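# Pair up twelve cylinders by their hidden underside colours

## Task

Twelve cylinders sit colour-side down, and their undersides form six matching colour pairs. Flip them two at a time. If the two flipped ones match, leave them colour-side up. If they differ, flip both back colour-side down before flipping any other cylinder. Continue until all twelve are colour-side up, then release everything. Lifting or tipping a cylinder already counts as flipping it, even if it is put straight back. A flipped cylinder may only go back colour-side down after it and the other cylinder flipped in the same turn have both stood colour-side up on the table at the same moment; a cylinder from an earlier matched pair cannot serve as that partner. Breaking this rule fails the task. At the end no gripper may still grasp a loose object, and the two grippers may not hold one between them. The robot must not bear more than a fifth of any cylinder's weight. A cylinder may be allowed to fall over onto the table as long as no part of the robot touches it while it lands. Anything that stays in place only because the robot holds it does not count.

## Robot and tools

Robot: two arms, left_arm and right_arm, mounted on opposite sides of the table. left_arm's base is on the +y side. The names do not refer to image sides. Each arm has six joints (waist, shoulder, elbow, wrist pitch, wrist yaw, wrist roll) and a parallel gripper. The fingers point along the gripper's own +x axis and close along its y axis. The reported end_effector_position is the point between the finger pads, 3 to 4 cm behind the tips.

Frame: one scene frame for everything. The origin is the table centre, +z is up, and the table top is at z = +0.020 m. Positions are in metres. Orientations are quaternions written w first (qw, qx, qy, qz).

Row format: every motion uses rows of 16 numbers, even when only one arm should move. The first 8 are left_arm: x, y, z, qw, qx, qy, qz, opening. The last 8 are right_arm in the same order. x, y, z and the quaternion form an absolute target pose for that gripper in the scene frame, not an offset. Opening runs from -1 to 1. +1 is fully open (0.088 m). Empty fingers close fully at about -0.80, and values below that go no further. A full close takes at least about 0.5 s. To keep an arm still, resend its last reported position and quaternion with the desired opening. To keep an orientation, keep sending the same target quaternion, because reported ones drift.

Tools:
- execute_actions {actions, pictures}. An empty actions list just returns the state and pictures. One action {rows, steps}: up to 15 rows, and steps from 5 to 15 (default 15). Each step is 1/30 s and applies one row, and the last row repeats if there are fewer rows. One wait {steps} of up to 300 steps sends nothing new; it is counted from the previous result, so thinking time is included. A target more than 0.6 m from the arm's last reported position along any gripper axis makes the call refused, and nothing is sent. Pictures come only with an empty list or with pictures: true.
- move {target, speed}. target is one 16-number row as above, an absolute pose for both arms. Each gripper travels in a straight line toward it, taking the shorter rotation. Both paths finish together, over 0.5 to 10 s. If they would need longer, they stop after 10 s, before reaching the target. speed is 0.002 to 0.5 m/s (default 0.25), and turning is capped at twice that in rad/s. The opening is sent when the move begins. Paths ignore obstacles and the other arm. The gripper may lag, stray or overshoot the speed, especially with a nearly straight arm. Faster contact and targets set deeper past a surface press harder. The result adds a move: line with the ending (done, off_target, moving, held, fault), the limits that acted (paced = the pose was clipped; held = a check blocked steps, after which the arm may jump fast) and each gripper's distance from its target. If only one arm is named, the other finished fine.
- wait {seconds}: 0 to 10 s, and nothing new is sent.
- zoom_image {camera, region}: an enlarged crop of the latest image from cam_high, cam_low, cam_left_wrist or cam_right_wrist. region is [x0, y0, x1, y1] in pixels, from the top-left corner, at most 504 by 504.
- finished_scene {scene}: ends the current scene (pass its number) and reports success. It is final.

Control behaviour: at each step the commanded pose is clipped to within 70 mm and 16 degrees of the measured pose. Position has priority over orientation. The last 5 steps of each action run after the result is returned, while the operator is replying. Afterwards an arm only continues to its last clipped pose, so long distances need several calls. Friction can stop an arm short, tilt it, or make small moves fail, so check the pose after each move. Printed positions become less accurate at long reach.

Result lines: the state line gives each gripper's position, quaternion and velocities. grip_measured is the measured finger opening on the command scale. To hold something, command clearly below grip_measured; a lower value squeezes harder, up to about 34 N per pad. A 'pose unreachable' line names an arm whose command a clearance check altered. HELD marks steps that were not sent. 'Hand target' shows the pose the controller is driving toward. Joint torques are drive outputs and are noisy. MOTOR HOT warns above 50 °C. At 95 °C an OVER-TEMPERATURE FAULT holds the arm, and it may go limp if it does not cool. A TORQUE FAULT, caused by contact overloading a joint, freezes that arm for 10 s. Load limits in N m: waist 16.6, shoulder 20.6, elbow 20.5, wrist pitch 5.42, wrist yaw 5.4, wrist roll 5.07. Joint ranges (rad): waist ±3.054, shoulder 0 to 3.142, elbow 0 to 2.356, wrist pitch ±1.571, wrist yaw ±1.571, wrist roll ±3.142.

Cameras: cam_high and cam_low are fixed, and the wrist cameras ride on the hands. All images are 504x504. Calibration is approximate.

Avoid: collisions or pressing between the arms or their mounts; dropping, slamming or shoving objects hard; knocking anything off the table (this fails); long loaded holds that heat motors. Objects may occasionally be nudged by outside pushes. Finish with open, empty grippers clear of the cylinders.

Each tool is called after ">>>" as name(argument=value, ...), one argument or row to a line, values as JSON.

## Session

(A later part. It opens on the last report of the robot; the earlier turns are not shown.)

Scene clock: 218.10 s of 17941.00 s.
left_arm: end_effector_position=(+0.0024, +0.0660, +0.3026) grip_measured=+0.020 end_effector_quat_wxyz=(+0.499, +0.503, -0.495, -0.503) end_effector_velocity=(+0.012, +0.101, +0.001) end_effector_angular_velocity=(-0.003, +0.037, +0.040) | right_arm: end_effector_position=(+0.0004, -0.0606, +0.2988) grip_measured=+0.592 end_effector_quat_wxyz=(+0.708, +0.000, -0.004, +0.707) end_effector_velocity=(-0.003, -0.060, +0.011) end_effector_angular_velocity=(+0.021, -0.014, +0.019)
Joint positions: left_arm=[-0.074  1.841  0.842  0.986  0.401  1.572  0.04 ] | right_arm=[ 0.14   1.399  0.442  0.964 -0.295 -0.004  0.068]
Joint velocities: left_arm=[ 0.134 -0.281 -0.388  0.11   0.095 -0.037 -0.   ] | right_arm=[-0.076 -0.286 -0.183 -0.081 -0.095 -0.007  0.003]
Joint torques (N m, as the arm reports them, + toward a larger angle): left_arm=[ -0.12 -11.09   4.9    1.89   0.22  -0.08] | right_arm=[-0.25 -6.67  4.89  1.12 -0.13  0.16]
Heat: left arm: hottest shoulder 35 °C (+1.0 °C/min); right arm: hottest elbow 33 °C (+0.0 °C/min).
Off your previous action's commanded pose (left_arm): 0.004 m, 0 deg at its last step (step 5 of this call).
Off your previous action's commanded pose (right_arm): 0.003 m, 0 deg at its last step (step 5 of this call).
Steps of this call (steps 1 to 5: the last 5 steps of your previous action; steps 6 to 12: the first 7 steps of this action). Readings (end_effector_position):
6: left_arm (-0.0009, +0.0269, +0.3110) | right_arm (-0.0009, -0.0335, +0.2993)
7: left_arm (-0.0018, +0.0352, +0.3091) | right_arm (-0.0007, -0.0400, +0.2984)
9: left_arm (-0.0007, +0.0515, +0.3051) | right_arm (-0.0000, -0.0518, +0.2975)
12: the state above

>>> move(
  target=[-0.27,0.07,0.155,0.5,0.5,0.5,-0.5,-0.4,0.046,-0.264,0.135,0.5,-0.5,0.5,0.5,0.5],
  speed=0.5,
)

>>> move(
  target=[-0.27,0.07,0.067,0.5,0.5,0.5,-0.5,-0.4,0.046,-0.264,0.073,0.5,-0.5,0.5,0.5,0.5],
  speed=0.15,
)

>>> execute_actions(
  actions=[
    {"rows":[[-0.27,0.07,0.071,0.5,0.5,0.5,-0.5,0.5,0.046,-0.264,0.075,0.5,-0.5,0.5,0.5,-0.4]],"steps":13},
  ],
)

>>> execute_actions(
  actions=[
    {"rows":[[-0.27,0.07,0.1,0.5,0.5,0.5,-0.5,0.5,0.046,-0.264,0.1,0.5,-0.5,0.5,0.5,-0.4],[-0.27,0.07,0.1,0.5,0.5,0.5,-0.5,0.5,0.046,-0.264,0.1,0.5,-0.5,0.5,0.5,-0.4],[-0.27,0.07,0.16,0.5,0.5,0.5,-0.5,0.5,0.046,-0.264,0.18,0.5,-0.5,0.5,0.5,-0.4]],"steps":15},
  ],
)

>>> move(
  target=[0,0.13,0.308,0.5,0.5,-0.5,-0.5,0.6,0,-0.07,0.297,0.707,0,0,0.707,-0.4],
  speed=0.5,
)

>>> move(
  target=[0,0.02,0.308,0.5,0.5,-0.5,-0.5,0.6,0,-0.028,0.298,0.707,0,0,0.707,-0.4],
  speed=0.2,
)

>>> execute_actions(
  actions=[
    {"rows":[[0,0.02,0.308,0.5,0.5,-0.5,-0.5,-0.4,0,-0.028,0.298,0.707,0,0,0.707,-0.4]],"steps":15},
  ],
)

>>> execute_actions(
  actions=[
    {"rows":[[0,0.02,0.308,0.5,0.5,-0.5,-0.5,-0.4,0,-0.028,0.298,0.707,0,0,0.707,0.6]],"steps":10},
  ],
)

>>> execute_actions(
  actions=[
    {"rows":[[0,0.08,0.308,0.5,0.5,-0.5,-0.5,-0.4,0,-0.07,0.297,0.707,0,0,0.707,0.6]],"steps":12},
  ],
)

>>> move(
  target=[-0.185,0.315,0.155,0.5,0.5,0.5,-0.5,-0.4,-0.098,-0.062,0.135,0.5,-0.5,0.5,0.5,0.5],
  speed=0.5,
)

Scene clock: 221.50 s of 17941.00 s.
left_arm: end_effector_position=(-0.2703, +0.0701, +0.1580) grip_measured=+0.018 end_effector_quat_wxyz=(+0.501, +0.494, +0.501, -0.504) end_effector_velocity=(+0.001, +0.005, +0.000) end_effector_angular_velocity=(+0.029, -0.031, +0.015) | right_arm: end_effector_position=(+0.0433, -0.2661, +0.1363) grip_measured=+0.500 end_effector_quat_wxyz=(+0.497, -0.498, +0.499, +0.505) end_effector_velocity=(-0.001, -0.000, +0.000) end_effector_angular_velocity=(-0.002, +0.010, +0.020)
Joint positions: left_arm=[-0.767  2.463  2.166 -1.262  0.007 -0.293  0.04 ] | right_arm=[-0.158  1.395  0.71  -0.888 -0.011 -0.602  0.064]
Joint velocities: left_arm=[-0.007  0.017  0.032 -0.051 -0.022 -0.022 -0.   ] | right_arm=[-0.002  0.002  0.002 -0.007 -0.007 -0.022 -0.   ]
Joint torques (N m, as the arm reports them, + toward a larger angle): left_arm=[  0.14 -11.29   6.59   0.2    0.02  -0.1 ] | right_arm=[-0.32 -4.09  6.61 -0.1   0.   -0.22]
Heat: left arm: hottest shoulder 36 °C (+2.0 °C/min); right arm: hottest elbow 33 °C (+0.0 °C/min).
Hand target (left_arm): -0.271, +0.069, +0.153; +0.499, +0.495, +0.505, -0.500
Hand target (right_arm): +0.045, -0.265, +0.137; +0.495, -0.500, +0.500, +0.505
Off your previous action's commanded pose (left_arm): 0.007 m, 0 deg at its last step (step 5 of this call).
Off your previous action's commanded pose (right_arm): 0.005 m, 1 deg at its last step (step 5 of this call).
Off the commanded pose (left_arm): 0.003 m, 1 deg.
Off the commanded pose (right_arm): 0.004 m, 1 deg.
Kept back: nothing.
move: done
camera_calibration (this result's frames):
cam_left_wrist: T_world_to_cam=[[-0.99973, -0.0046554, -0.0227476, -0.253699], [-0.0109375, 0.958612, 0.284506, -0.0822833], [0.0204816, 0.284678, -0.958404, 0.209976], [0, 0, 0, 1]] pos_world=[-0.258831, 0.0179211, 0.218881]
cam_right_wrist: T_world_to_cam=[[0.997618, 0.0659267, 0.0203104, -0.0221061], [0.056721, -0.951485, 0.302422, -0.263741], [0.0392628, -0.30055, -0.952958, 0.12807], [0, 0, 0, 1]] pos_world=[0.0319847, -0.210997, 0.202256]

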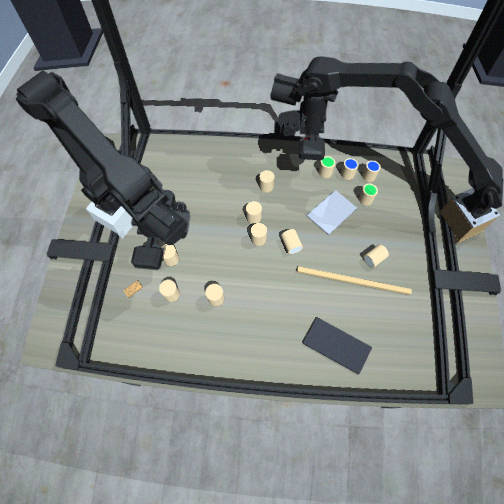

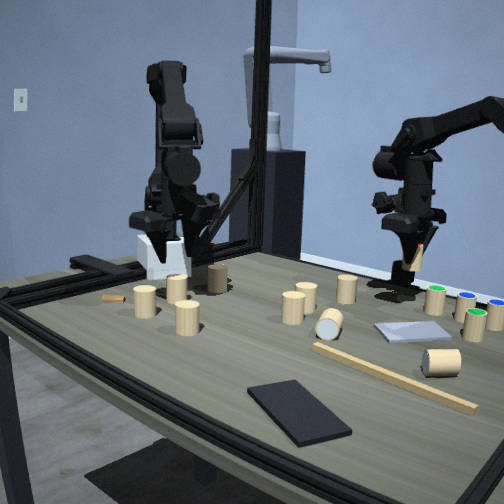

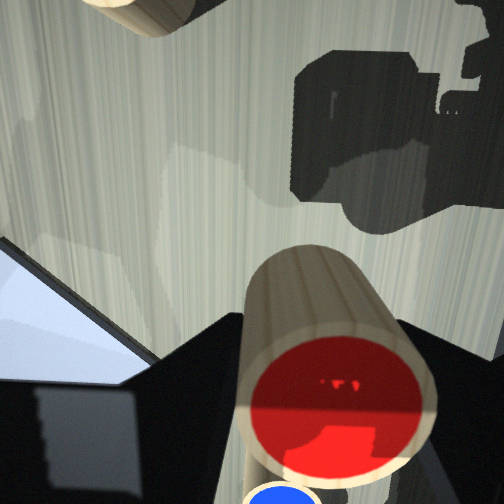

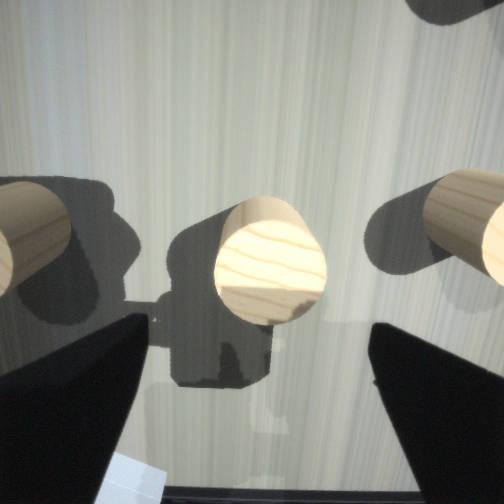

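Scene clock: 222.63 s of 17941.00 s.
left_arm: end_effector_position=(-0.2712, +0.0649, +0.0808) grip_measured=+0.017 end_effector_quat_wxyz=(+0.505, +0.489, +0.497, -0.508) end_effector_velocity=(+0.001, +0.003, -0.002) end_effector_angular_velocity=(+0.010, -0.010, +0.005) | right_arm: end_effector_position=(+0.0477, -0.2617, +0.0769) grip_measured=+0.500 end_effector_quat_wxyz=(+0.504, -0.499, +0.494, +0.503) end_effector_velocity=(-0.004, -0.004, -0.003) end_effector_angular_velocity=(-0.014, +0.018, +0.020)
Joint positions: left_arm=[-0.767  2.541  2.001 -1.001  0.003 -0.293  0.04 ] | right_arm=[-0.157  1.569  0.579 -0.567 -0.003 -0.597  0.064]
Joint velocities: left_arm=[-0.002  0.002 -0.002 -0.007 -0.007 -0.007 -0.   ] | right_arm=[-0.002  0.007 -0.007 -0.007 -0.007 -0.022 -0.   ]
Joint torques (N m, as the arm reports them, + toward a larger angle): left_arm=[  0.   -10.49   4.4    0.68  -0.15   0.13] | right_arm=[ 0.25 -4.53  3.34  0.31  0.    0.18]
Heat: left arm: hottest shoulder 36 °C (+2.0 °C/min); right arm: hottest elbow 33 °C (+0.0 °C/min).
Hand target (left_arm): -0.270, +0.070, +0.067; +0.500, +0.500, +0.500, -0.500
Hand target (right_arm): +0.046, -0.265, +0.073; +0.500, -0.500, +0.500, +0.500
Off the commanded pose (left_arm): 0.015 m, 2 deg.
Off the commanded pose (right_arm): 0.005 m, 1 deg.
Kept back: nothing.
move: off_target (left_arm)
camera_calibration (this result's frames):
cam_left_wrist: T_world_to_cam=[[-0.999755, -0.00511496, -0.0215528, -0.256479], [-0.0107066, 0.963356, 0.268011, -0.0543079], [0.0193922, 0.268176, -0.963175, 0.138632], [0, 0, 0, 1]] pos_world=[-0.259685, 0.0138283, 0.142554]
cam_right_wrist: T_world_to_cam=[[0.997447, 0.0614438, 0.036396, -0.0279388], [0.0480286, -0.954332, 0.294862, -0.241553], [0.0528513, -0.292361, -0.954846, 0.0742739], [0, 0, 0, 1]] pos_world=[0.0355435, -0.207091, 0.143162]

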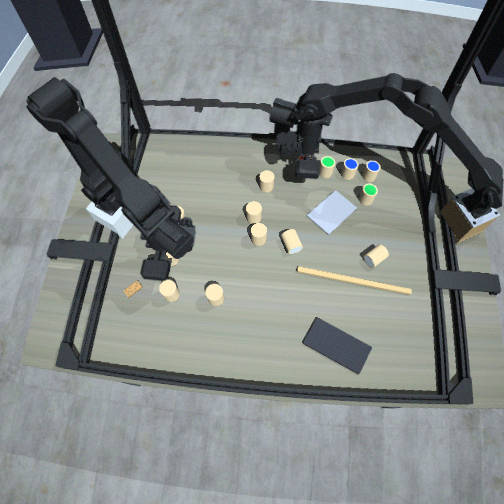

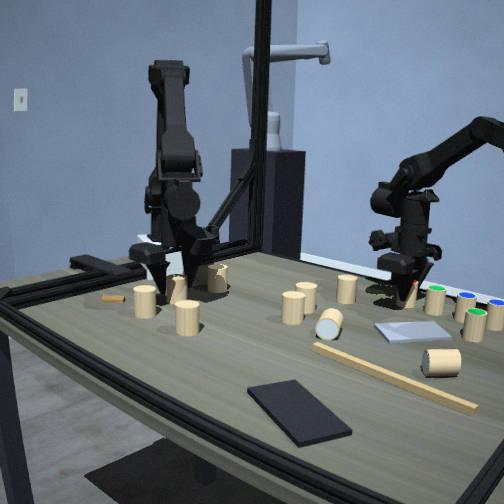

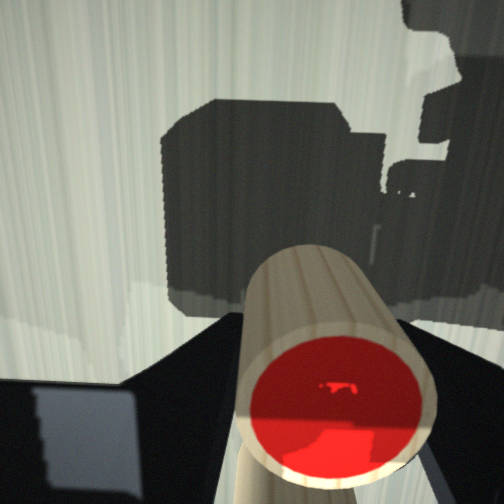

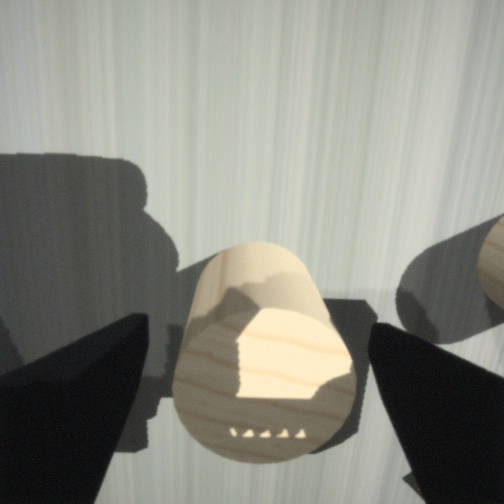

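Scene clock: 222.90 s of 17941.00 s.
left_arm: end_effector_position=(-0.2709, +0.0656, +0.0803) grip_measured=+0.412 end_effector_quat_wxyz=(+0.504, +0.490, +0.498, -0.507) end_effector_velocity=(+0.002, +0.006, +0.001) end_effector_angular_velocity=(+0.019, -0.013, +0.005) | right_arm: end_effector_position=(+0.0476, -0.2618, +0.0768) grip_measured=+0.022 end_effector_quat_wxyz=(+0.504, -0.499, +0.495, +0.503) end_effector_velocity=(-0.001, -0.001, +0.001) end_effector_angular_velocity=(+0.002, +0.007, +0.020)
Joint positions: left_arm=[-0.767  2.543  2.001 -1.004  0.003 -0.292  0.059] | right_arm=[-0.157  1.569  0.579 -0.568 -0.003 -0.597  0.04 ]
Joint velocities: left_arm=[-0.002 -0.007 -0.007 -0.022 -0.007 -0.007  0.03 ] | right_arm=[-0.002 -0.007 -0.002 -0.007 -0.007 -0.022 -0.   ]
Joint torques (N m, as the arm reports them, + toward a larger angle): left_arm=[ -0.09 -11.41   4.98   0.2   -0.16   0.08] | right_arm=[ 0.2  -4.7   4.04 -0.06 -0.02  0.18]
Heat: left arm: hottest shoulder 36 °C (+2.0 °C/min); right arm: hottest elbow 33 °C (+0.0 °C/min).
Steps of this call (steps 1 to 8: the first 8 steps of this action). Readings (end_effector_position):
1: left_arm (-0.2712, +0.0649, +0.0808) | right_arm (+0.0477, -0.2616, +0.0768)
2: left_arm (-0.2712, +0.0649, +0.0808) | right_arm (+0.0477, -0.2616, +0.0768)
4: left_arm (-0.2711, +0.0649, +0.0808) | right_arm (+0.0476, -0.2617, +0.0768)
8: the state above

Scene clock: 223.40 s of 17941.00 s.
left_arm: end_effector_position=(-0.2694, +0.0706, +0.1469) grip_measured=+0.499 end_effector_quat_wxyz=(+0.500, +0.498, +0.502, -0.500) end_effector_velocity=(-0.012, -0.041, +0.203) end_effector_angular_velocity=(-0.267, +0.071, +0.005) | right_arm: end_effector_position=(+0.0489, -0.2599, +0.1586) grip_measured=+0.022 end_effector_quat_wxyz=(+0.504, -0.499, +0.494, +0.503) end_effector_velocity=(-0.003, -0.004, +0.179) end_effector_angular_velocity=(+0.006, +0.005, +0.005)
Joint positions: left_arm=[-0.767  2.477  2.148 -1.241  0.003 -0.292  0.063] | right_arm=[-0.157  1.374  0.79  -0.972 -0.002 -0.597  0.04 ]
Joint velocities: left_arm=[-0.002 -0.193  0.457 -0.374 -0.007 -0.007  0.   ] | right_arm=[-0.002 -0.291  0.525 -0.813 -0.007 -0.007  0.   ]
Joint torques (N m, as the arm reports them, + toward a larger angle): left_arm=[ -0.24 -12.77   5.06   0.05  -0.12   0.02] | right_arm=[ 0.19 -4.97  5.6  -0.24 -0.03  0.16]
Heat: left arm: hottest shoulder 36 °C (+2.0 °C/min); right arm: hottest elbow 33 °C (+0.0 °C/min).
Off your previous action's commanded pose (left_arm): 0.010 m, 1 deg at its last step (step 5 of this call).
Off your previous action's commanded pose (right_arm): 0.003 m, 1 deg at its last step (step 5 of this call).
Steps of this call (steps 1 to 5: the last 5 steps of your previous action; steps 6 to 15: the first 10 steps of this action). Readings (end_effector_position):
6: left_arm (-0.2703, +0.0677, +0.0811) | right_arm (+0.0464, -0.2635, +0.0788)
7: left_arm (-0.2693, +0.0711, +0.0819) | right_arm (+0.0446, -0.2663, +0.0816)
9: left_arm (-0.2671, +0.0785, +0.0936) | right_arm (+0.0418, -0.2704, +0.0980)
13: left_arm (-0.2683, +0.0745, +0.1303) | right_arm (+0.0480, -0.2613, +0.1431)
15: the state above

Scene clock: 226.67 s of 17941.00 s.
left_arm: end_effector_position=(+0.0004, +0.1308, +0.3159) grip_measured=+0.600 end_effector_quat_wxyz=(+0.498, +0.499, -0.508, -0.495) end_effector_velocity=(+0.004, +0.002, -0.002) end_effector_angular_velocity=(+0.002, -0.006, +0.015) | right_arm: end_effector_position=(+0.0016, -0.0686, +0.3007) grip_measured=+0.022 end_effector_quat_wxyz=(+0.711, -0.003, -0.010, +0.703) end_effector_velocity=(-0.002, +0.000, -0.006) end_effector_angular_velocity=(-0.012, +0.011, +0.010)
Joint positions: left_arm=[0.016 1.621 0.614 1.02  0.502 1.579 0.068] | right_arm=[ 0.13   1.359  0.418  0.951 -0.296 -0.014  0.04 ]
Joint velocities: left_arm=[ 0.007  0.002 -0.007  0.007 -0.007  0.007 -0.   ] | right_arm=[ 0.002  0.012 -0.007  0.007 -0.007  0.007 -0.   ]
Joint torques (N m, as the arm reports them, + toward a larger angle): left_arm=[ 0.11 -5.36  5.04  1.82  0.11  0.07] | right_arm=[ 0.34 -4.7   4.96  1.6   0.03  0.18]
Heat: left arm: hottest shoulder 37 °C (+3.0 °C/min); right arm: hottest elbow 33 °C (+0.0 °C/min).
Hand target (left_arm): +0.001, +0.131, +0.310; +0.495, +0.501, -0.505, -0.499
Hand target (right_arm): +0.001, -0.069, +0.296; +0.711, -0.003, -0.003, +0.703
Off your previous action's commanded pose (left_arm): 0.002 m, 0 deg at its last step (step 5 of this call).
Off your previous action's commanded pose (right_arm): 0.009 m, 0 deg at its last step (step 5 of this call).
Off the commanded pose (left_arm): 0.008 m, 1 deg.
Off the commanded pose (right_arm): 0.004 m, 1 deg.
Kept back: nothing.
move: done
camera_calibration (this result's frames):
cam_left_wrist: T_world_to_cam=[[0.0144932, -0.0452432, -0.998871, 0.334013], [0.95788, 0.287168, 0.000891348, -0.0054365], [0.286803, -0.956811, 0.0474995, 0.182949], [0, 0, 0, 1]] pos_world=[-0.0521036, 0.19172, 0.324951]
cam_right_wrist: T_world_to_cam=[[0.996303, -0.0409492, 0.0755177, -0.0207243], [0.0599475, -0.298241, -0.952606, 0.298996], [0.0615309, 0.953612, -0.294683, 0.233782], [0, 0, 0, 1]] pos_world=[-0.0116612, -0.134614, 0.355282]

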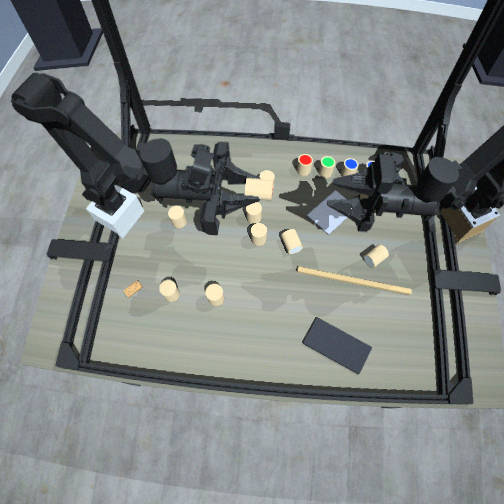

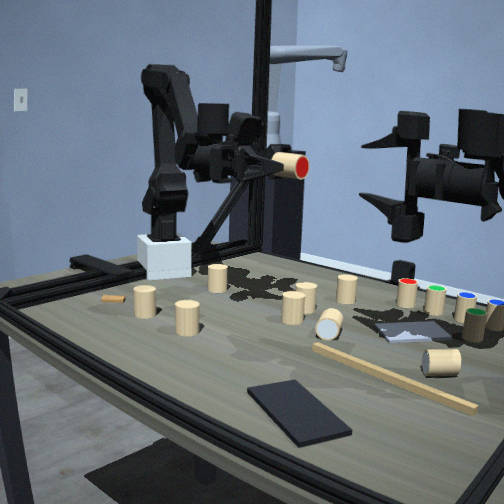

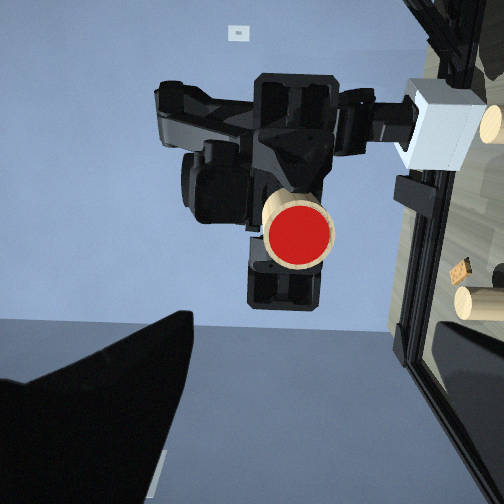

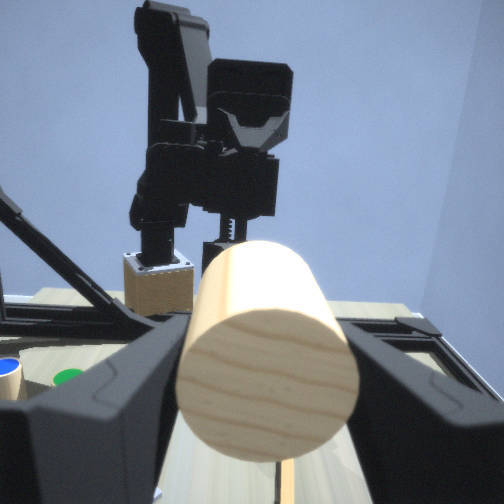

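Scene clock: 227.83 s of 17941.00 s.
left_arm: end_effector_position=(-0.0003, +0.0238, +0.3116) grip_measured=+0.600 end_effector_quat_wxyz=(+0.501, +0.499, -0.503, -0.497) end_effector_velocity=(-0.002, -0.003, -0.005) end_effector_angular_velocity=(+0.021, +0.015, +0.010) | right_arm: end_effector_position=(+0.0001, -0.0309, +0.2959) grip_measured=+0.022 end_effector_quat_wxyz=(+0.707, -0.004, +0.001, +0.707) end_effector_velocity=(-0.002, -0.000, -0.003) end_effector_angular_velocity=(-0.012, -0.019, +0.020)
Joint positions: left_arm=[-0.123  1.947  1.019  0.936  0.357  1.573  0.068] | right_arm=[ 0.173  1.52   0.544  0.969 -0.263 -0.006  0.04 ]
Joint velocities: left_arm=[-0.012  0.007  0.007 -0.022 -0.022 -0.007 -0.   ] | right_arm=[-0.002  0.002 -0.002 -0.007 -0.022 -0.022 -0.   ]
Joint torques (N m, as the arm reports them, + toward a larger angle): left_arm=[ 0.05 -7.85  6.93  1.48 -0.08 -0.15] | right_arm=[ 0.29 -5.76  7.5   1.62  0.04  0.2 ]
Heat: left arm: hottest shoulder 37 °C (+3.0 °C/min); right arm: hottest elbow 33 °C (+0.0 °C/min).
Hand target (left_arm): -0.000, +0.020, +0.308; +0.500, +0.500, -0.500, -0.500
Hand target (right_arm): +0.000, -0.028, +0.298; +0.707, -0.000, -0.000, +0.707
Off the commanded pose (left_arm): 0.005 m, 0 deg.
Off the commanded pose (right_arm): 0.004 m, 0 deg.
Kept back: nothing.
move: done
camera_calibration (this result's frames):
cam_left_wrist: T_world_to_cam=[[0.00491246, -0.0406081, -0.999163, 0.324866], [0.955874, 0.293689, -0.00723652, 0.0283762], [0.293737, -0.955038, 0.0402589, 0.0832023], [0, 0, 0, 1]] pos_world=[-0.0531596, 0.0843198, 0.321449]
cam_right_wrist: T_world_to_cam=[[0.997579, -0.0295558, 0.0629568, -0.0133182], [0.0505839, -0.312923, -0.948431, 0.304129], [0.0477323, 0.949319, -0.31067, 0.201133], [0, 0, 0, 1]] pos_world=[-0.0116986, -0.0961637, 0.351769]

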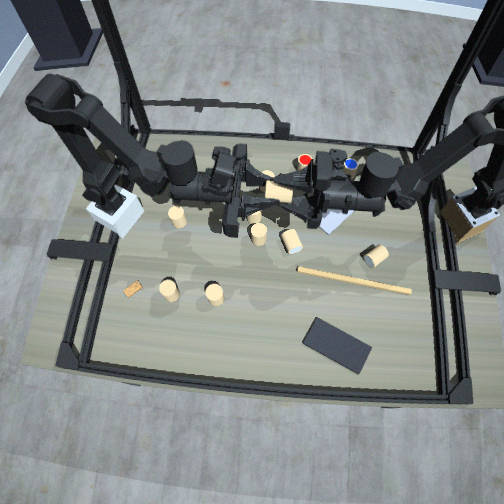

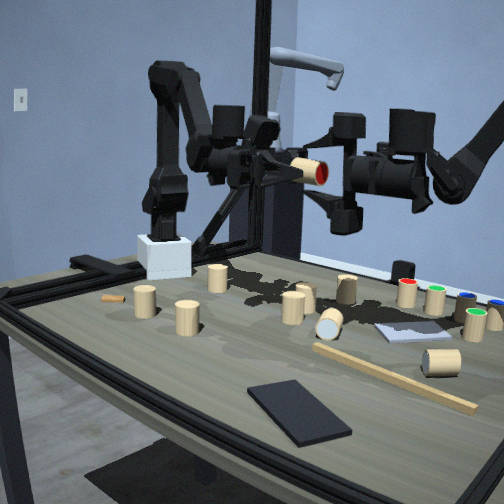

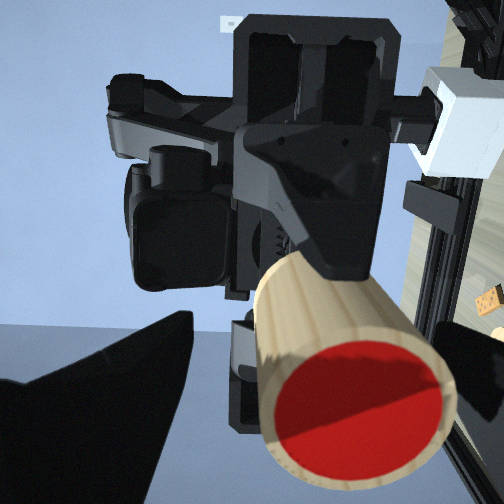

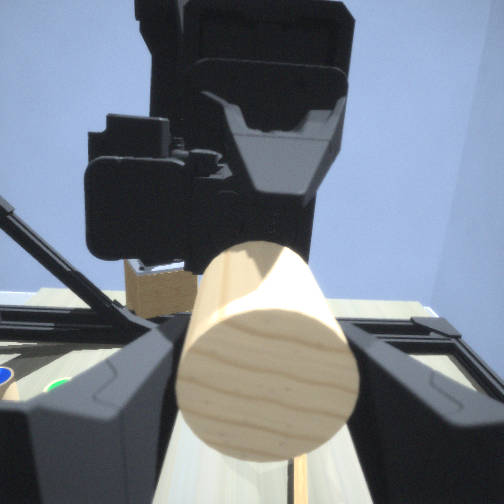

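Scene clock: 228.17 s of 17941.00 s.
left_arm: end_effector_position=(-0.0001, +0.0234, +0.3103) grip_measured=+0.027 end_effector_quat_wxyz=(+0.500, +0.500, -0.501, -0.499) end_effector_velocity=(+0.002, +0.000, -0.001) end_effector_angular_velocity=(+0.007, +0.010, +0.020) | right_arm: end_effector_position=(+0.0001, -0.0306, +0.2973) grip_measured=+0.022 end_effector_quat_wxyz=(+0.707, -0.002, -0.001, +0.707) end_effector_velocity=(-0.000, -0.001, -0.002) end_effector_angular_velocity=(-0.007, -0.005, +0.005)
Joint positions: left_arm=[-0.123  1.949  1.02   0.931  0.356  1.572  0.04 ] | right_arm=[ 0.174  1.52   0.545  0.973 -0.262 -0.005  0.04 ]
Joint velocities: left_arm=[-0.002 -0.002 -0.002 -0.007 -0.022 -0.007 -0.   ] | right_arm=[-0.002 -0.002 -0.002 -0.007 -0.007 -0.007 -0.   ]
Joint torques (N m, as the arm reports them, + toward a larger angle): left_arm=[-0.24 -7.95  6.99  1.59 -0.09 -0.12] | right_arm=[ 0.28 -5.75  7.41  1.36  0.04  0.17]
Heat: left arm: hottest shoulder 37 °C (+3.0 °C/min); right arm: hottest elbow 33 °C (+0.0 °C/min).
Steps of this call (steps 1 to 10: the first 10 steps of this action). Readings (end_effector_position):
1: left_arm (-0.0003, +0.0237, +0.3114) | right_arm (+0.0000, -0.0308, +0.2959)
2: left_arm (-0.0003, +0.0236, +0.3114) | right_arm (+0.0000, -0.0308, +0.2959)
4: left_arm (-0.0003, +0.0236, +0.3111) | right_arm (+0.0000, -0.0308, +0.2964)
8: left_arm (-0.0001, +0.0234, +0.3103) | right_arm (+0.0001, -0.0306, +0.2973)
10: the state above

Scene clock: 228.50 s of 17941.00 s.
left_arm: end_effector_position=(-0.0001, +0.0233, +0.3103) grip_measured=+0.027 end_effector_quat_wxyz=(+0.500, +0.500, -0.501, -0.499) end_effector_velocity=(-0.000, +0.000, -0.004) end_effector_angular_velocity=(+0.021, +0.000, +0.005) | right_arm: end_effector_position=(+0.0002, -0.0305, +0.2976) grip_measured=+0.192 end_effector_quat_wxyz=(+0.707, -0.002, -0.001, +0.707) end_effector_velocity=(+0.000, +0.000, -0.002) end_effector_angular_velocity=(-0.007, -0.005, +0.005)
Joint positions: left_arm=[-0.123  1.949  1.021  0.931  0.356  1.572  0.04 ] | right_arm=[ 0.174  1.52   0.546  0.973 -0.262 -0.005  0.048]
Joint velocities: left_arm=[-0.002 -0.002 -0.002 -0.022 -0.007  0.007 -0.   ] | right_arm=[-0.002  0.002  0.002 -0.007 -0.007 -0.007  0.162]
Joint torques (N m, as the arm reports them, + toward a larger angle): left_arm=[-0.23 -8.49  6.88  1.56 -0.04 -0.09] | right_arm=[ 0.28 -5.79  7.3   1.38  0.02  0.16]
Heat: left arm: hottest shoulder 37 °C (+3.0 °C/min); right arm: hottest elbow 33 °C (+0.0 °C/min).
Off your previous action's commanded pose (left_arm): 0.004 m, 0 deg at its last step (step 5 of this call).
Off your previous action's commanded pose (right_arm): 0.003 m, 0 deg at its last step (step 5 of this call).
Steps of this call (steps 1 to 5: the last 5 steps of your previous action; steps 6 to 10: the first 5 steps of this action). Readings (end_effector_position):
6: left_arm (-0.0001, +0.0234, +0.3103) | right_arm (+0.0001, -0.0306, +0.2973)
7: left_arm (-0.0001, +0.0234, +0.3103) | right_arm (+0.0001, -0.0306, +0.2973)
9: left_arm (-0.0001, +0.0234, +0.3101) | right_arm (+0.0002, -0.0305, +0.2974)
10: the state above

Scene clock: 228.90 s of 17941.00 s.
left_arm: end_effector_position=(+0.0023, +0.0660, +0.3032) grip_measured=+0.026 end_effector_quat_wxyz=(+0.499, +0.503, -0.495, -0.502) end_effector_velocity=(+0.013, +0.100, +0.007) end_effector_angular_velocity=(-0.016, +0.002, +0.039) | right_arm: end_effector_position=(+0.0004, -0.0603, +0.2992) grip_measured=+0.592 end_effector_quat_wxyz=(+0.708, +0.000, -0.005, +0.707) end_effector_velocity=(-0.004, -0.062, +0.011) end_effector_angular_velocity=(+0.021, -0.014, +0.019)
Joint positions: left_arm=[-0.074  1.84   0.842  0.986  0.401  1.572  0.04 ] | right_arm=[ 0.14   1.399  0.443  0.964 -0.295 -0.005  0.068]
Joint velocities: left_arm=[ 0.134 -0.286 -0.379  0.11   0.095 -0.007 -0.   ] | right_arm=[-0.076 -0.295 -0.193 -0.081 -0.095 -0.007  0.003]
Joint torques (N m, as the arm reports them, + toward a larger angle): left_arm=[  0.04 -10.88   4.99   1.89   0.18  -0.03] | right_arm=[-0.24 -6.5   4.8   1.09 -0.13  0.18]
Heat: left arm: hottest shoulder 37 °C (+3.0 °C/min); right arm: hottest elbow 33 °C (+0.0 °C/min).
Off your previous action's commanded pose (left_arm): 0.004 m, 0 deg at its last step (step 5 of this call).
Off your previous action's commanded pose (right_arm): 0.003 m, 0 deg at its last step (step 5 of this call).
Steps of this call (steps 1 to 5: the last 5 steps of your previous action; steps 6 to 12: the first 7 steps of this action). Readings (end_effector_position):
6: left_arm (-0.0010, +0.0277, +0.3100) | right_arm (-0.0001, -0.0340, +0.2975)
7: left_arm (-0.0020, +0.0358, +0.3081) | right_arm (-0.0001, -0.0401, +0.2971)
9: left_arm (-0.0008, +0.0517, +0.3047) | right_arm (-0.0000, -0.0515, +0.2975)
12: the state above

Scene clock: 232.03 s of 17941.00 s.
left_arm: end_effector_position=(-0.1858, +0.3086, +0.1580) grip_measured=+0.022 end_effector_quat_wxyz=(+0.504, +0.490, +0.499, -0.507) end_effector_velocity=(-0.002, -0.001, -0.000) end_effector_angular_velocity=(-0.005, +0.009, +0.019) | right_arm: end_effector_position=(-0.0961, -0.0643, +0.1390) grip_measured=+0.500 end_effector_quat_wxyz=(+0.500, -0.501, +0.494, +0.506) end_effector_velocity=(-0.002, -0.001, -0.002) end_effector_angular_velocity=(-0.022, +0.006, +0.010)
Joint positions: left_arm=[-0.709  1.48   0.783 -0.85   0.007 -0.237  0.04 ] | right_arm=[ 0.513  2.003  1.417 -0.973  0.001  0.063  0.064]
Joint velocities: left_arm=[-0.002 -0.002 -0.002  0.007  0.007 -0.022 -0.   ] | right_arm=[ 0.002  0.017  0.017 -0.022 -0.007 -0.007 -0.   ]
Joint torques (N m, as the arm reports them, + toward a larger angle): left_arm=[-0.32 -3.82  3.91  0.3   0.11 -0.19] | right_arm=[ 0.27 -8.7   6.83 -0.08 -0.12  0.21]
Heat: left arm: hottest shoulder 36 °C (+2.0 °C/min); right arm: hottest elbow 34 °C (+1.0 °C/min).
Hand target (left_arm): -0.186, +0.314, +0.154; +0.499, +0.495, +0.505, -0.500
Hand target (right_arm): -0.098, -0.063, +0.136; +0.497, -0.502, +0.498, +0.503
Off your previous action's commanded pose (left_arm): 0.007 m, 0 deg at its last step (step 5 of this call).
Off your previous action's commanded pose (right_arm): 0.005 m, 1 deg at its last step (step 5 of this call).
Off the commanded pose (left_arm): 0.007 m, 1 deg.
Off the commanded pose (right_arm): 0.005 m, 1 deg.
Kept back: nothing.
move: done
camera_calibration (this result's frames):
cam_left_wrist: T_world_to_cam=[[-0.999754, -0.00721791, -0.0209882, -0.167616], [-0.0126799, 0.961873, 0.273203, -0.30956], [0.0182161, 0.273401, -0.961728, 0.143891], [0, 0, 0, 1]] pos_world=[-0.174121, 0.257208, 0.219438]
cam_right_wrist: T_world_to_cam=[[0.996974, 0.0713997, 0.0307274, 0.102489], [0.0591441, -0.953304, 0.296166, -0.0636653], [0.0504387, -0.293452, -0.954642, 0.198544], [0, 0, 0, 1]] pos_world=[-0.108427, -0.0097468, 0.205245]

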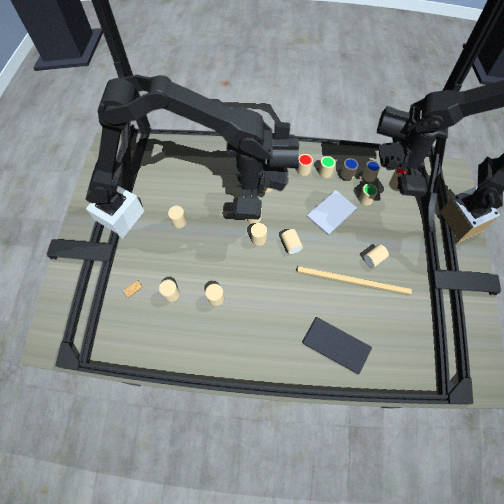

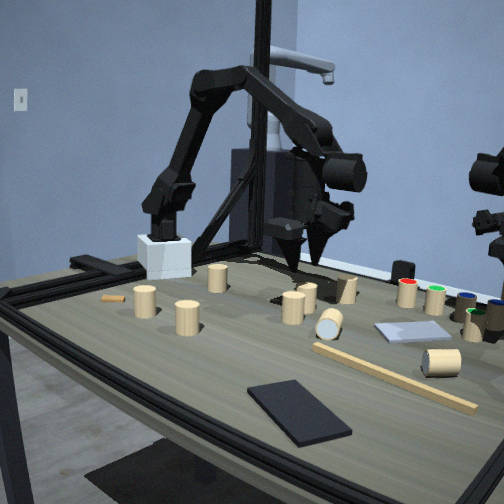

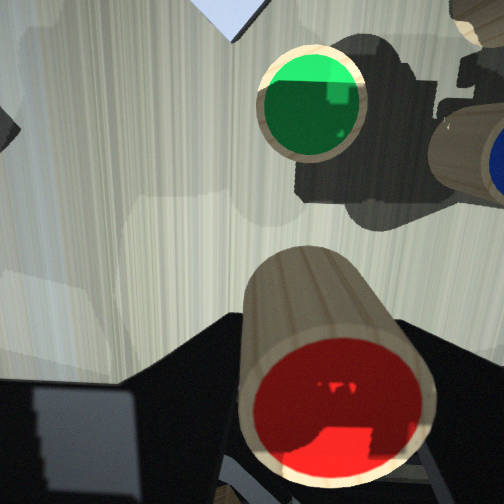

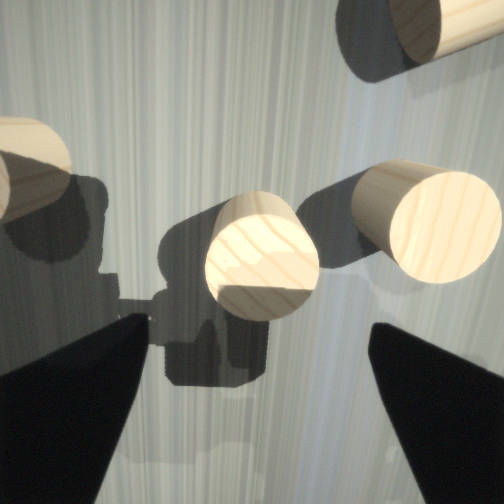

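>>> execute_actions(
  actions=[
    {"rows":[[-0.185,0.315,0.14,0.5,0.5,0.5,-0.5,-0.4,-0.096,-0.062,0.13,0.5,-0.5,0.5,0.5,0.3]],"steps":8},
  ],
)

>>> move(
  target=[-0.185,0.315,0.067,0.5,0.5,0.5,-0.5,-0.4,-0.096,-0.062,0.071,0.5,-0.5,0.5,0.5,0.3],
  speed=0.1,
)

>>> execute_actions(
  actions=[
    {"rows":[[-0.185,0.315,0.07,0.5,0.5,0.5,-0.5,0.4,-0.096,-0.062,0.073,0.5,-0.5,0.5,0.5,0.3]],"steps":13},
  ],
)

>>> move(
  target=[-0.185,0.315,0.16,0.5,0.5,0.5,-0.5,0.4,-0.096,-0.062,0.073,0.5,-0.5,0.5,0.5,0.3],
  speed=0.12,
)

Scene clock: 232.47 s of 17941.00 s.
left_arm: end_effector_position=(-0.1864, +0.3091, +0.1523) grip_measured=+0.022 end_effector_quat_wxyz=(+0.504, +0.489, +0.499, -0.508) end_effector_velocity=(+0.006, +0.035, -0.075) end_effector_angular_velocity=(+0.137, -0.069, -0.009) | right_arm: end_effector_position=(-0.0962, -0.0638, +0.1371) grip_measured=+0.386 end_effector_quat_wxyz=(+0.500, -0.500, +0.495, +0.504) end_effector_velocity=(-0.001, +0.014, -0.022) end_effector_angular_velocity=(+0.016, +0.009, -0.024)
Joint positions: left_arm=[-0.712  1.488  0.765 -0.822  0.008 -0.238  0.04 ] | right_arm=[ 0.513  2.01   1.419 -0.972  0.001  0.067  0.058]
Joint velocities: left_arm=[-0.032  0.144 -0.203  0.198 -0.037 -0.022 -0.   ] | right_arm=[-0.002  0.066  0.002  0.081 -0.007  0.022 -0.04 ]
Joint torques (N m, as the arm reports them, + toward a larger angle): left_arm=[-0.22 -3.76  3.69  0.49 -0.11 -0.03] | right_arm=[-0.08 -8.72  6.1   0.3  -0.09  0.19]
Heat: left arm: hottest shoulder 36 °C (+2.0 °C/min); right arm: hottest elbow 34 °C (+1.0 °C/min).
Steps of this call (steps 1 to 10: nothing new was sent; steps 11 to 13: the first 3 steps of this action). Readings (end_effector_position):
11: left_arm (-0.1861, +0.3088, +0.1565) | right_arm (-0.0961, -0.0646, +0.1381)
12: left_arm (-0.1864, +0.3083, +0.1546) | right_arm (-0.0961, -0.0643, +0.1377)
13: the state above

Scene clock: 234.17 s of 17941.00 s.
left_arm: end_effector_position=(-0.1859, +0.3108, +0.0723) grip_measured=+0.020 end_effector_quat_wxyz=(+0.503, +0.494, +0.499, -0.505) end_effector_velocity=(-0.000, -0.004, +0.000) end_effector_angular_velocity=(-0.023, -0.002, +0.005) | right_arm: end_effector_position=(-0.0965, -0.0589, +0.0780) grip_measured=+0.300 end_effector_quat_wxyz=(+0.503, -0.497, +0.494, +0.506) end_effector_velocity=(-0.003, +0.003, -0.001) end_effector_angular_velocity=(+0.015, +0.023, +0.005)
Joint positions: left_arm=[-0.715  1.729  0.607 -0.432  0.003 -0.238  0.04 ] | right_arm=[ 0.513  2.117  1.324 -0.759  0.001  0.07   0.054]
Joint velocities: left_arm=[-0.002 -0.002 -0.002  0.022 -0.007 -0.007 -0.   ] | right_arm=[-0.002  0.002 -0.002  0.022 -0.022 -0.007 -0.   ]
Joint torques (N m, as the arm reports them, + toward a larger angle): left_arm=[-0.24 -3.09  2.87  1.12 -0.13  0.04] | right_arm=[-0.14 -9.05  4.    0.31 -0.08  0.18]
Heat: left arm: hottest shoulder 36 °C (+2.0 °C/min); right arm: hottest elbow 34 °C (+1.0 °C/min).
Hand target (left_arm): -0.185, +0.315, +0.067; +0.500, +0.500, +0.500, -0.500
Hand target (right_arm): -0.096, -0.063, +0.071; +0.500, -0.500, +0.500, +0.500
Off your previous action's commanded pose (left_arm): 0.005 m, 1 deg at its last step (step 5 of this call).
Off your previous action's commanded pose (right_arm): 0.004 m, 1 deg at its last step (step 5 of this call).
Off the commanded pose (left_arm): 0.007 m, 1 deg.
Off the commanded pose (right_arm): 0.008 m, 1 deg.
Kept back: nothing.
move: done
camera_calibration (this result's frames):
cam_left_wrist: T_world_to_cam=[[-0.999648, -0.00295312, -0.0263797, -0.170439], [-0.0102014, 0.960212, 0.279084, -0.28775], [0.0245059, 0.279255, -0.959904, 0.0601253], [0, 0, 0, 1]] pos_world=[-0.174788, 0.259008, 0.133525]
cam_right_wrist: T_world_to_cam=[[0.997461, 0.0643315, 0.0305611, 0.104034], [0.052783, -0.955803, 0.289232, -0.0406242], [0.0478171, -0.286884, -0.956771, 0.142261], [0, 0, 0, 1]] pos_world=[-0.108428, -0.00470895, 0.144682]

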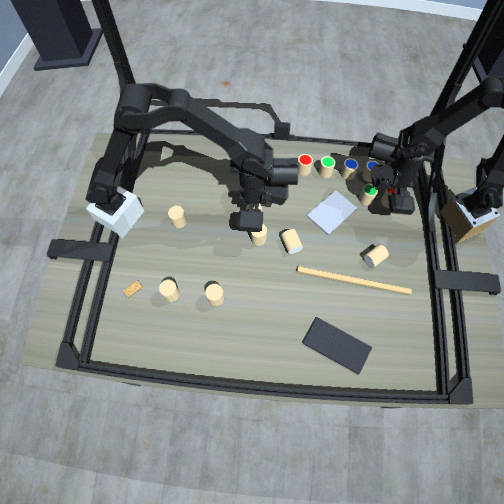

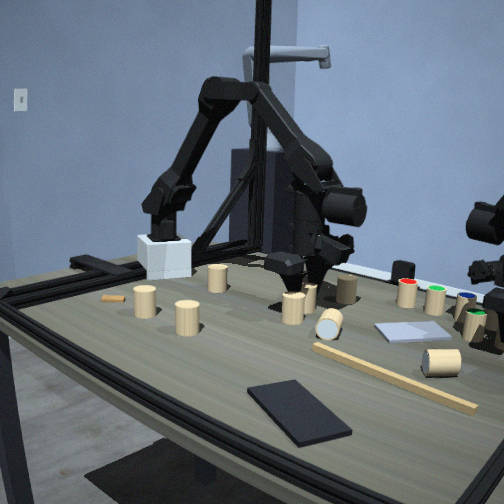

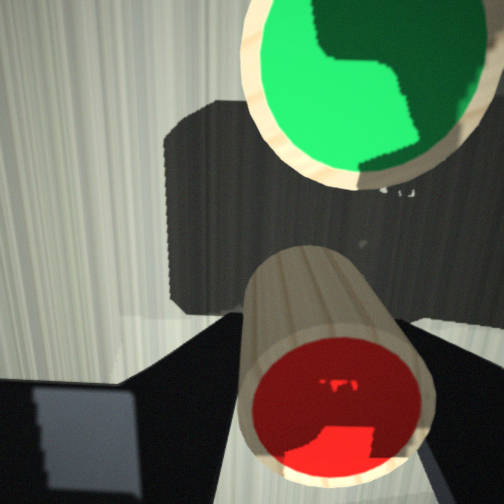

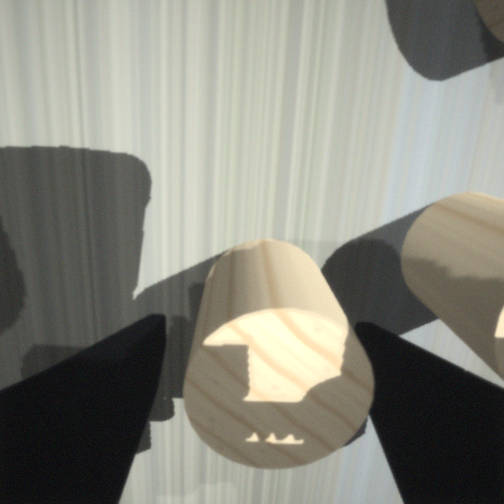

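Scene clock: 234.43 s of 17941.00 s.
left_arm: end_effector_position=(-0.1857, +0.3110, +0.0721) grip_measured=+0.318 end_effector_quat_wxyz=(+0.503, +0.494, +0.498, -0.504) end_effector_velocity=(+0.002, +0.005, -0.002) end_effector_angular_velocity=(+0.015, -0.011, +0.005) | right_arm: end_effector_position=(-0.0965, -0.0589, +0.0780) grip_measured=+0.300 end_effector_quat_wxyz=(+0.503, -0.497, +0.494, +0.506) end_effector_velocity=(-0.000, -0.002, +0.000) end_effector_angular_velocity=(-0.008, +0.007, -0.010)
Joint positions: left_arm=[-0.715  1.729  0.606 -0.432  0.002 -0.238  0.055] | right_arm=[ 0.513  2.117  1.324 -0.759  0.001  0.07   0.054]
Joint velocities: left_arm=[-0.002  0.002 -0.007 -0.007 -0.007 -0.007  0.033] | right_arm=[-0.002 -0.002 -0.002 -0.007 -0.007  0.007 -0.   ]
Joint torques (N m, as the arm reports them, + toward a larger angle): left_arm=[-0.36 -5.    3.22  0.15 -0.13  0.03] | right_arm=[-0.15 -9.3   4.77 -0.06 -0.08  0.17]
Heat: left arm: hottest shoulder 36 °C (+2.0 °C/min); right arm: hottest elbow 33 °C (+0.0 °C/min).
Steps of this call (steps 1 to 8: the first 8 steps of this action). Readings (end_effector_position):
1: left_arm (-0.1859, +0.3108, +0.0723) | right_arm (-0.0965, -0.0589, +0.0780)
2: left_arm (-0.1859, +0.3108, +0.0723) | right_arm (-0.0965, -0.0589, +0.0780)
4: left_arm (-0.1858, +0.3108, +0.0723) | right_arm (-0.0965, -0.0589, +0.0780)
8: the state above

Scene clock: 236.10 s of 17941.00 s.
left_arm: end_effector_position=(-0.1840, +0.3183, +0.1560) grip_measured=+0.400 end_effector_quat_wxyz=(+0.497, +0.503, +0.504, -0.495) end_effector_velocity=(-0.001, +0.002, +0.003) end_effector_angular_velocity=(+0.009, +0.005, +0.005) | right_arm: end_effector_position=(-0.0965, -0.0590, +0.0780) grip_measured=+0.300 end_effector_quat_wxyz=(+0.503, -0.497, +0.494, +0.506) end_effector_velocity=(+0.002, -0.005, +0.000) end_effector_angular_velocity=(-0.022, +0.006, -0.015)
Joint positions: left_arm=[-0.715  1.479  0.773 -0.881  0.003 -0.238  0.059] | right_arm=[ 0.513  2.117  1.324 -0.76   0.001  0.07   0.054]
Joint velocities: left_arm=[-0.002 -0.007  0.007 -0.022  0.007 -0.007 -0.   ] | right_arm=[-0.007 -0.002 -0.002 -0.022 -0.007  0.007 -0.   ]
Joint torques (N m, as the arm reports them, + toward a larger angle): left_arm=[-0.11 -6.33  5.82  0.14 -0.11  0.02] | right_arm=[-0.14 -9.32  4.81 -0.06 -0.08  0.17]
Heat: left arm: hottest shoulder 36 °C (+2.0 °C/min); right arm: hottest elbow 33 °C (+0.0 °C/min).
Hand target (left_arm): -0.185, +0.315, +0.160; +0.500, +0.500, +0.500, -0.500
Hand target (right_arm): -0.096, -0.062, +0.073; +0.500, -0.500, +0.500, +0.500
Off your previous action's commanded pose (left_arm): 0.004 m, 1 deg at its last step (step 5 of this call).
Off your previous action's commanded pose (right_arm): 0.006 m, 1 deg at its last step (step 5 of this call).
Off the commanded pose (left_arm): 0.005 m, 1 deg.
Off the commanded pose (right_arm): 0.006 m, 1 deg.
Kept back: nothing.
move: done
camera_calibration (this result's frames):
cam_left_wrist: T_world_to_cam=[[-0.99941, -0.00201057, -0.0342979, -0.165383], [-0.0125071, 0.95108, 0.308691, -0.320387], [0.0319994, 0.308938, -0.950544, 0.128806], [0, 0, 0, 1]] pos_world=[-0.173414, 0.264588, 0.215664]
cam_right_wrist: T_world_to_cam=[[0.997459, 0.0643548, 0.0305705, 0.104033], [0.0527661, -0.955582, 0.289962, -0.0408282], [0.0478731, -0.287612, -0.95655, 0.142155], [0, 0, 0, 1]] pos_world=[-0.108419, -0.00482421, 0.144637]

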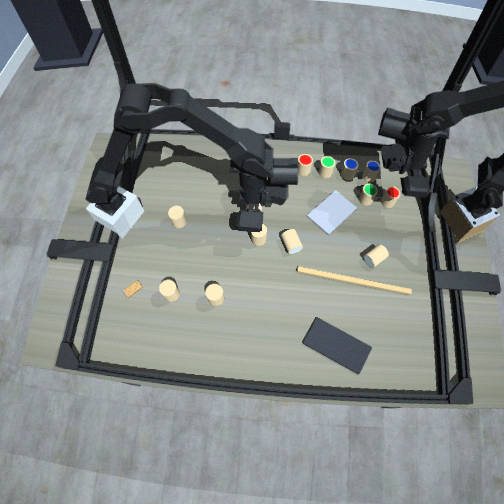

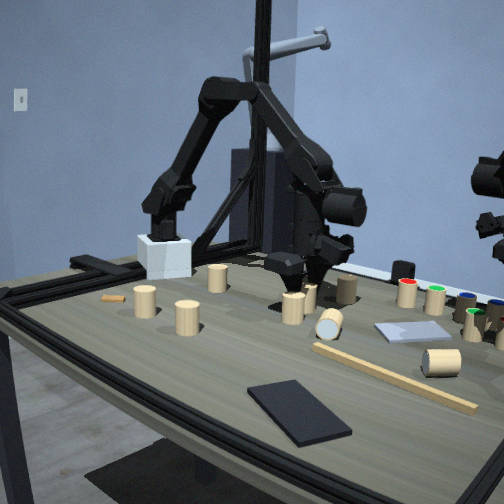

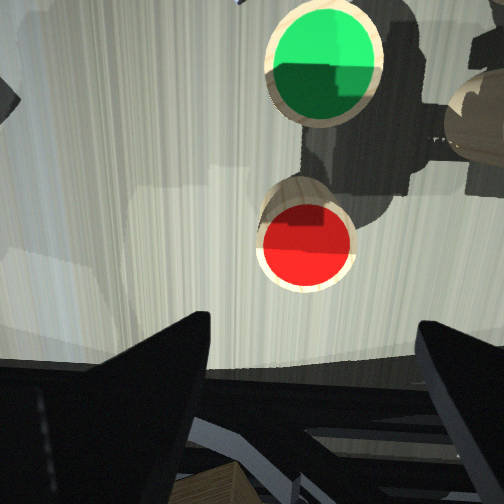

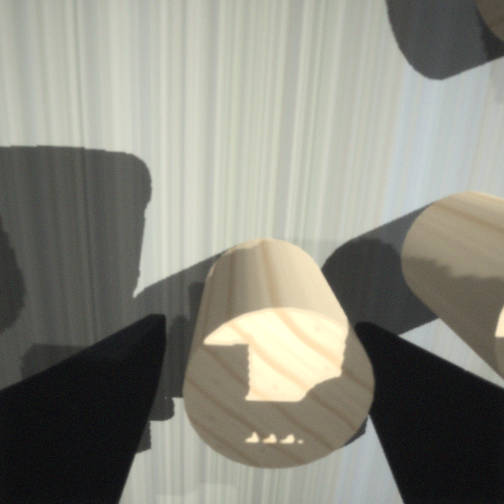

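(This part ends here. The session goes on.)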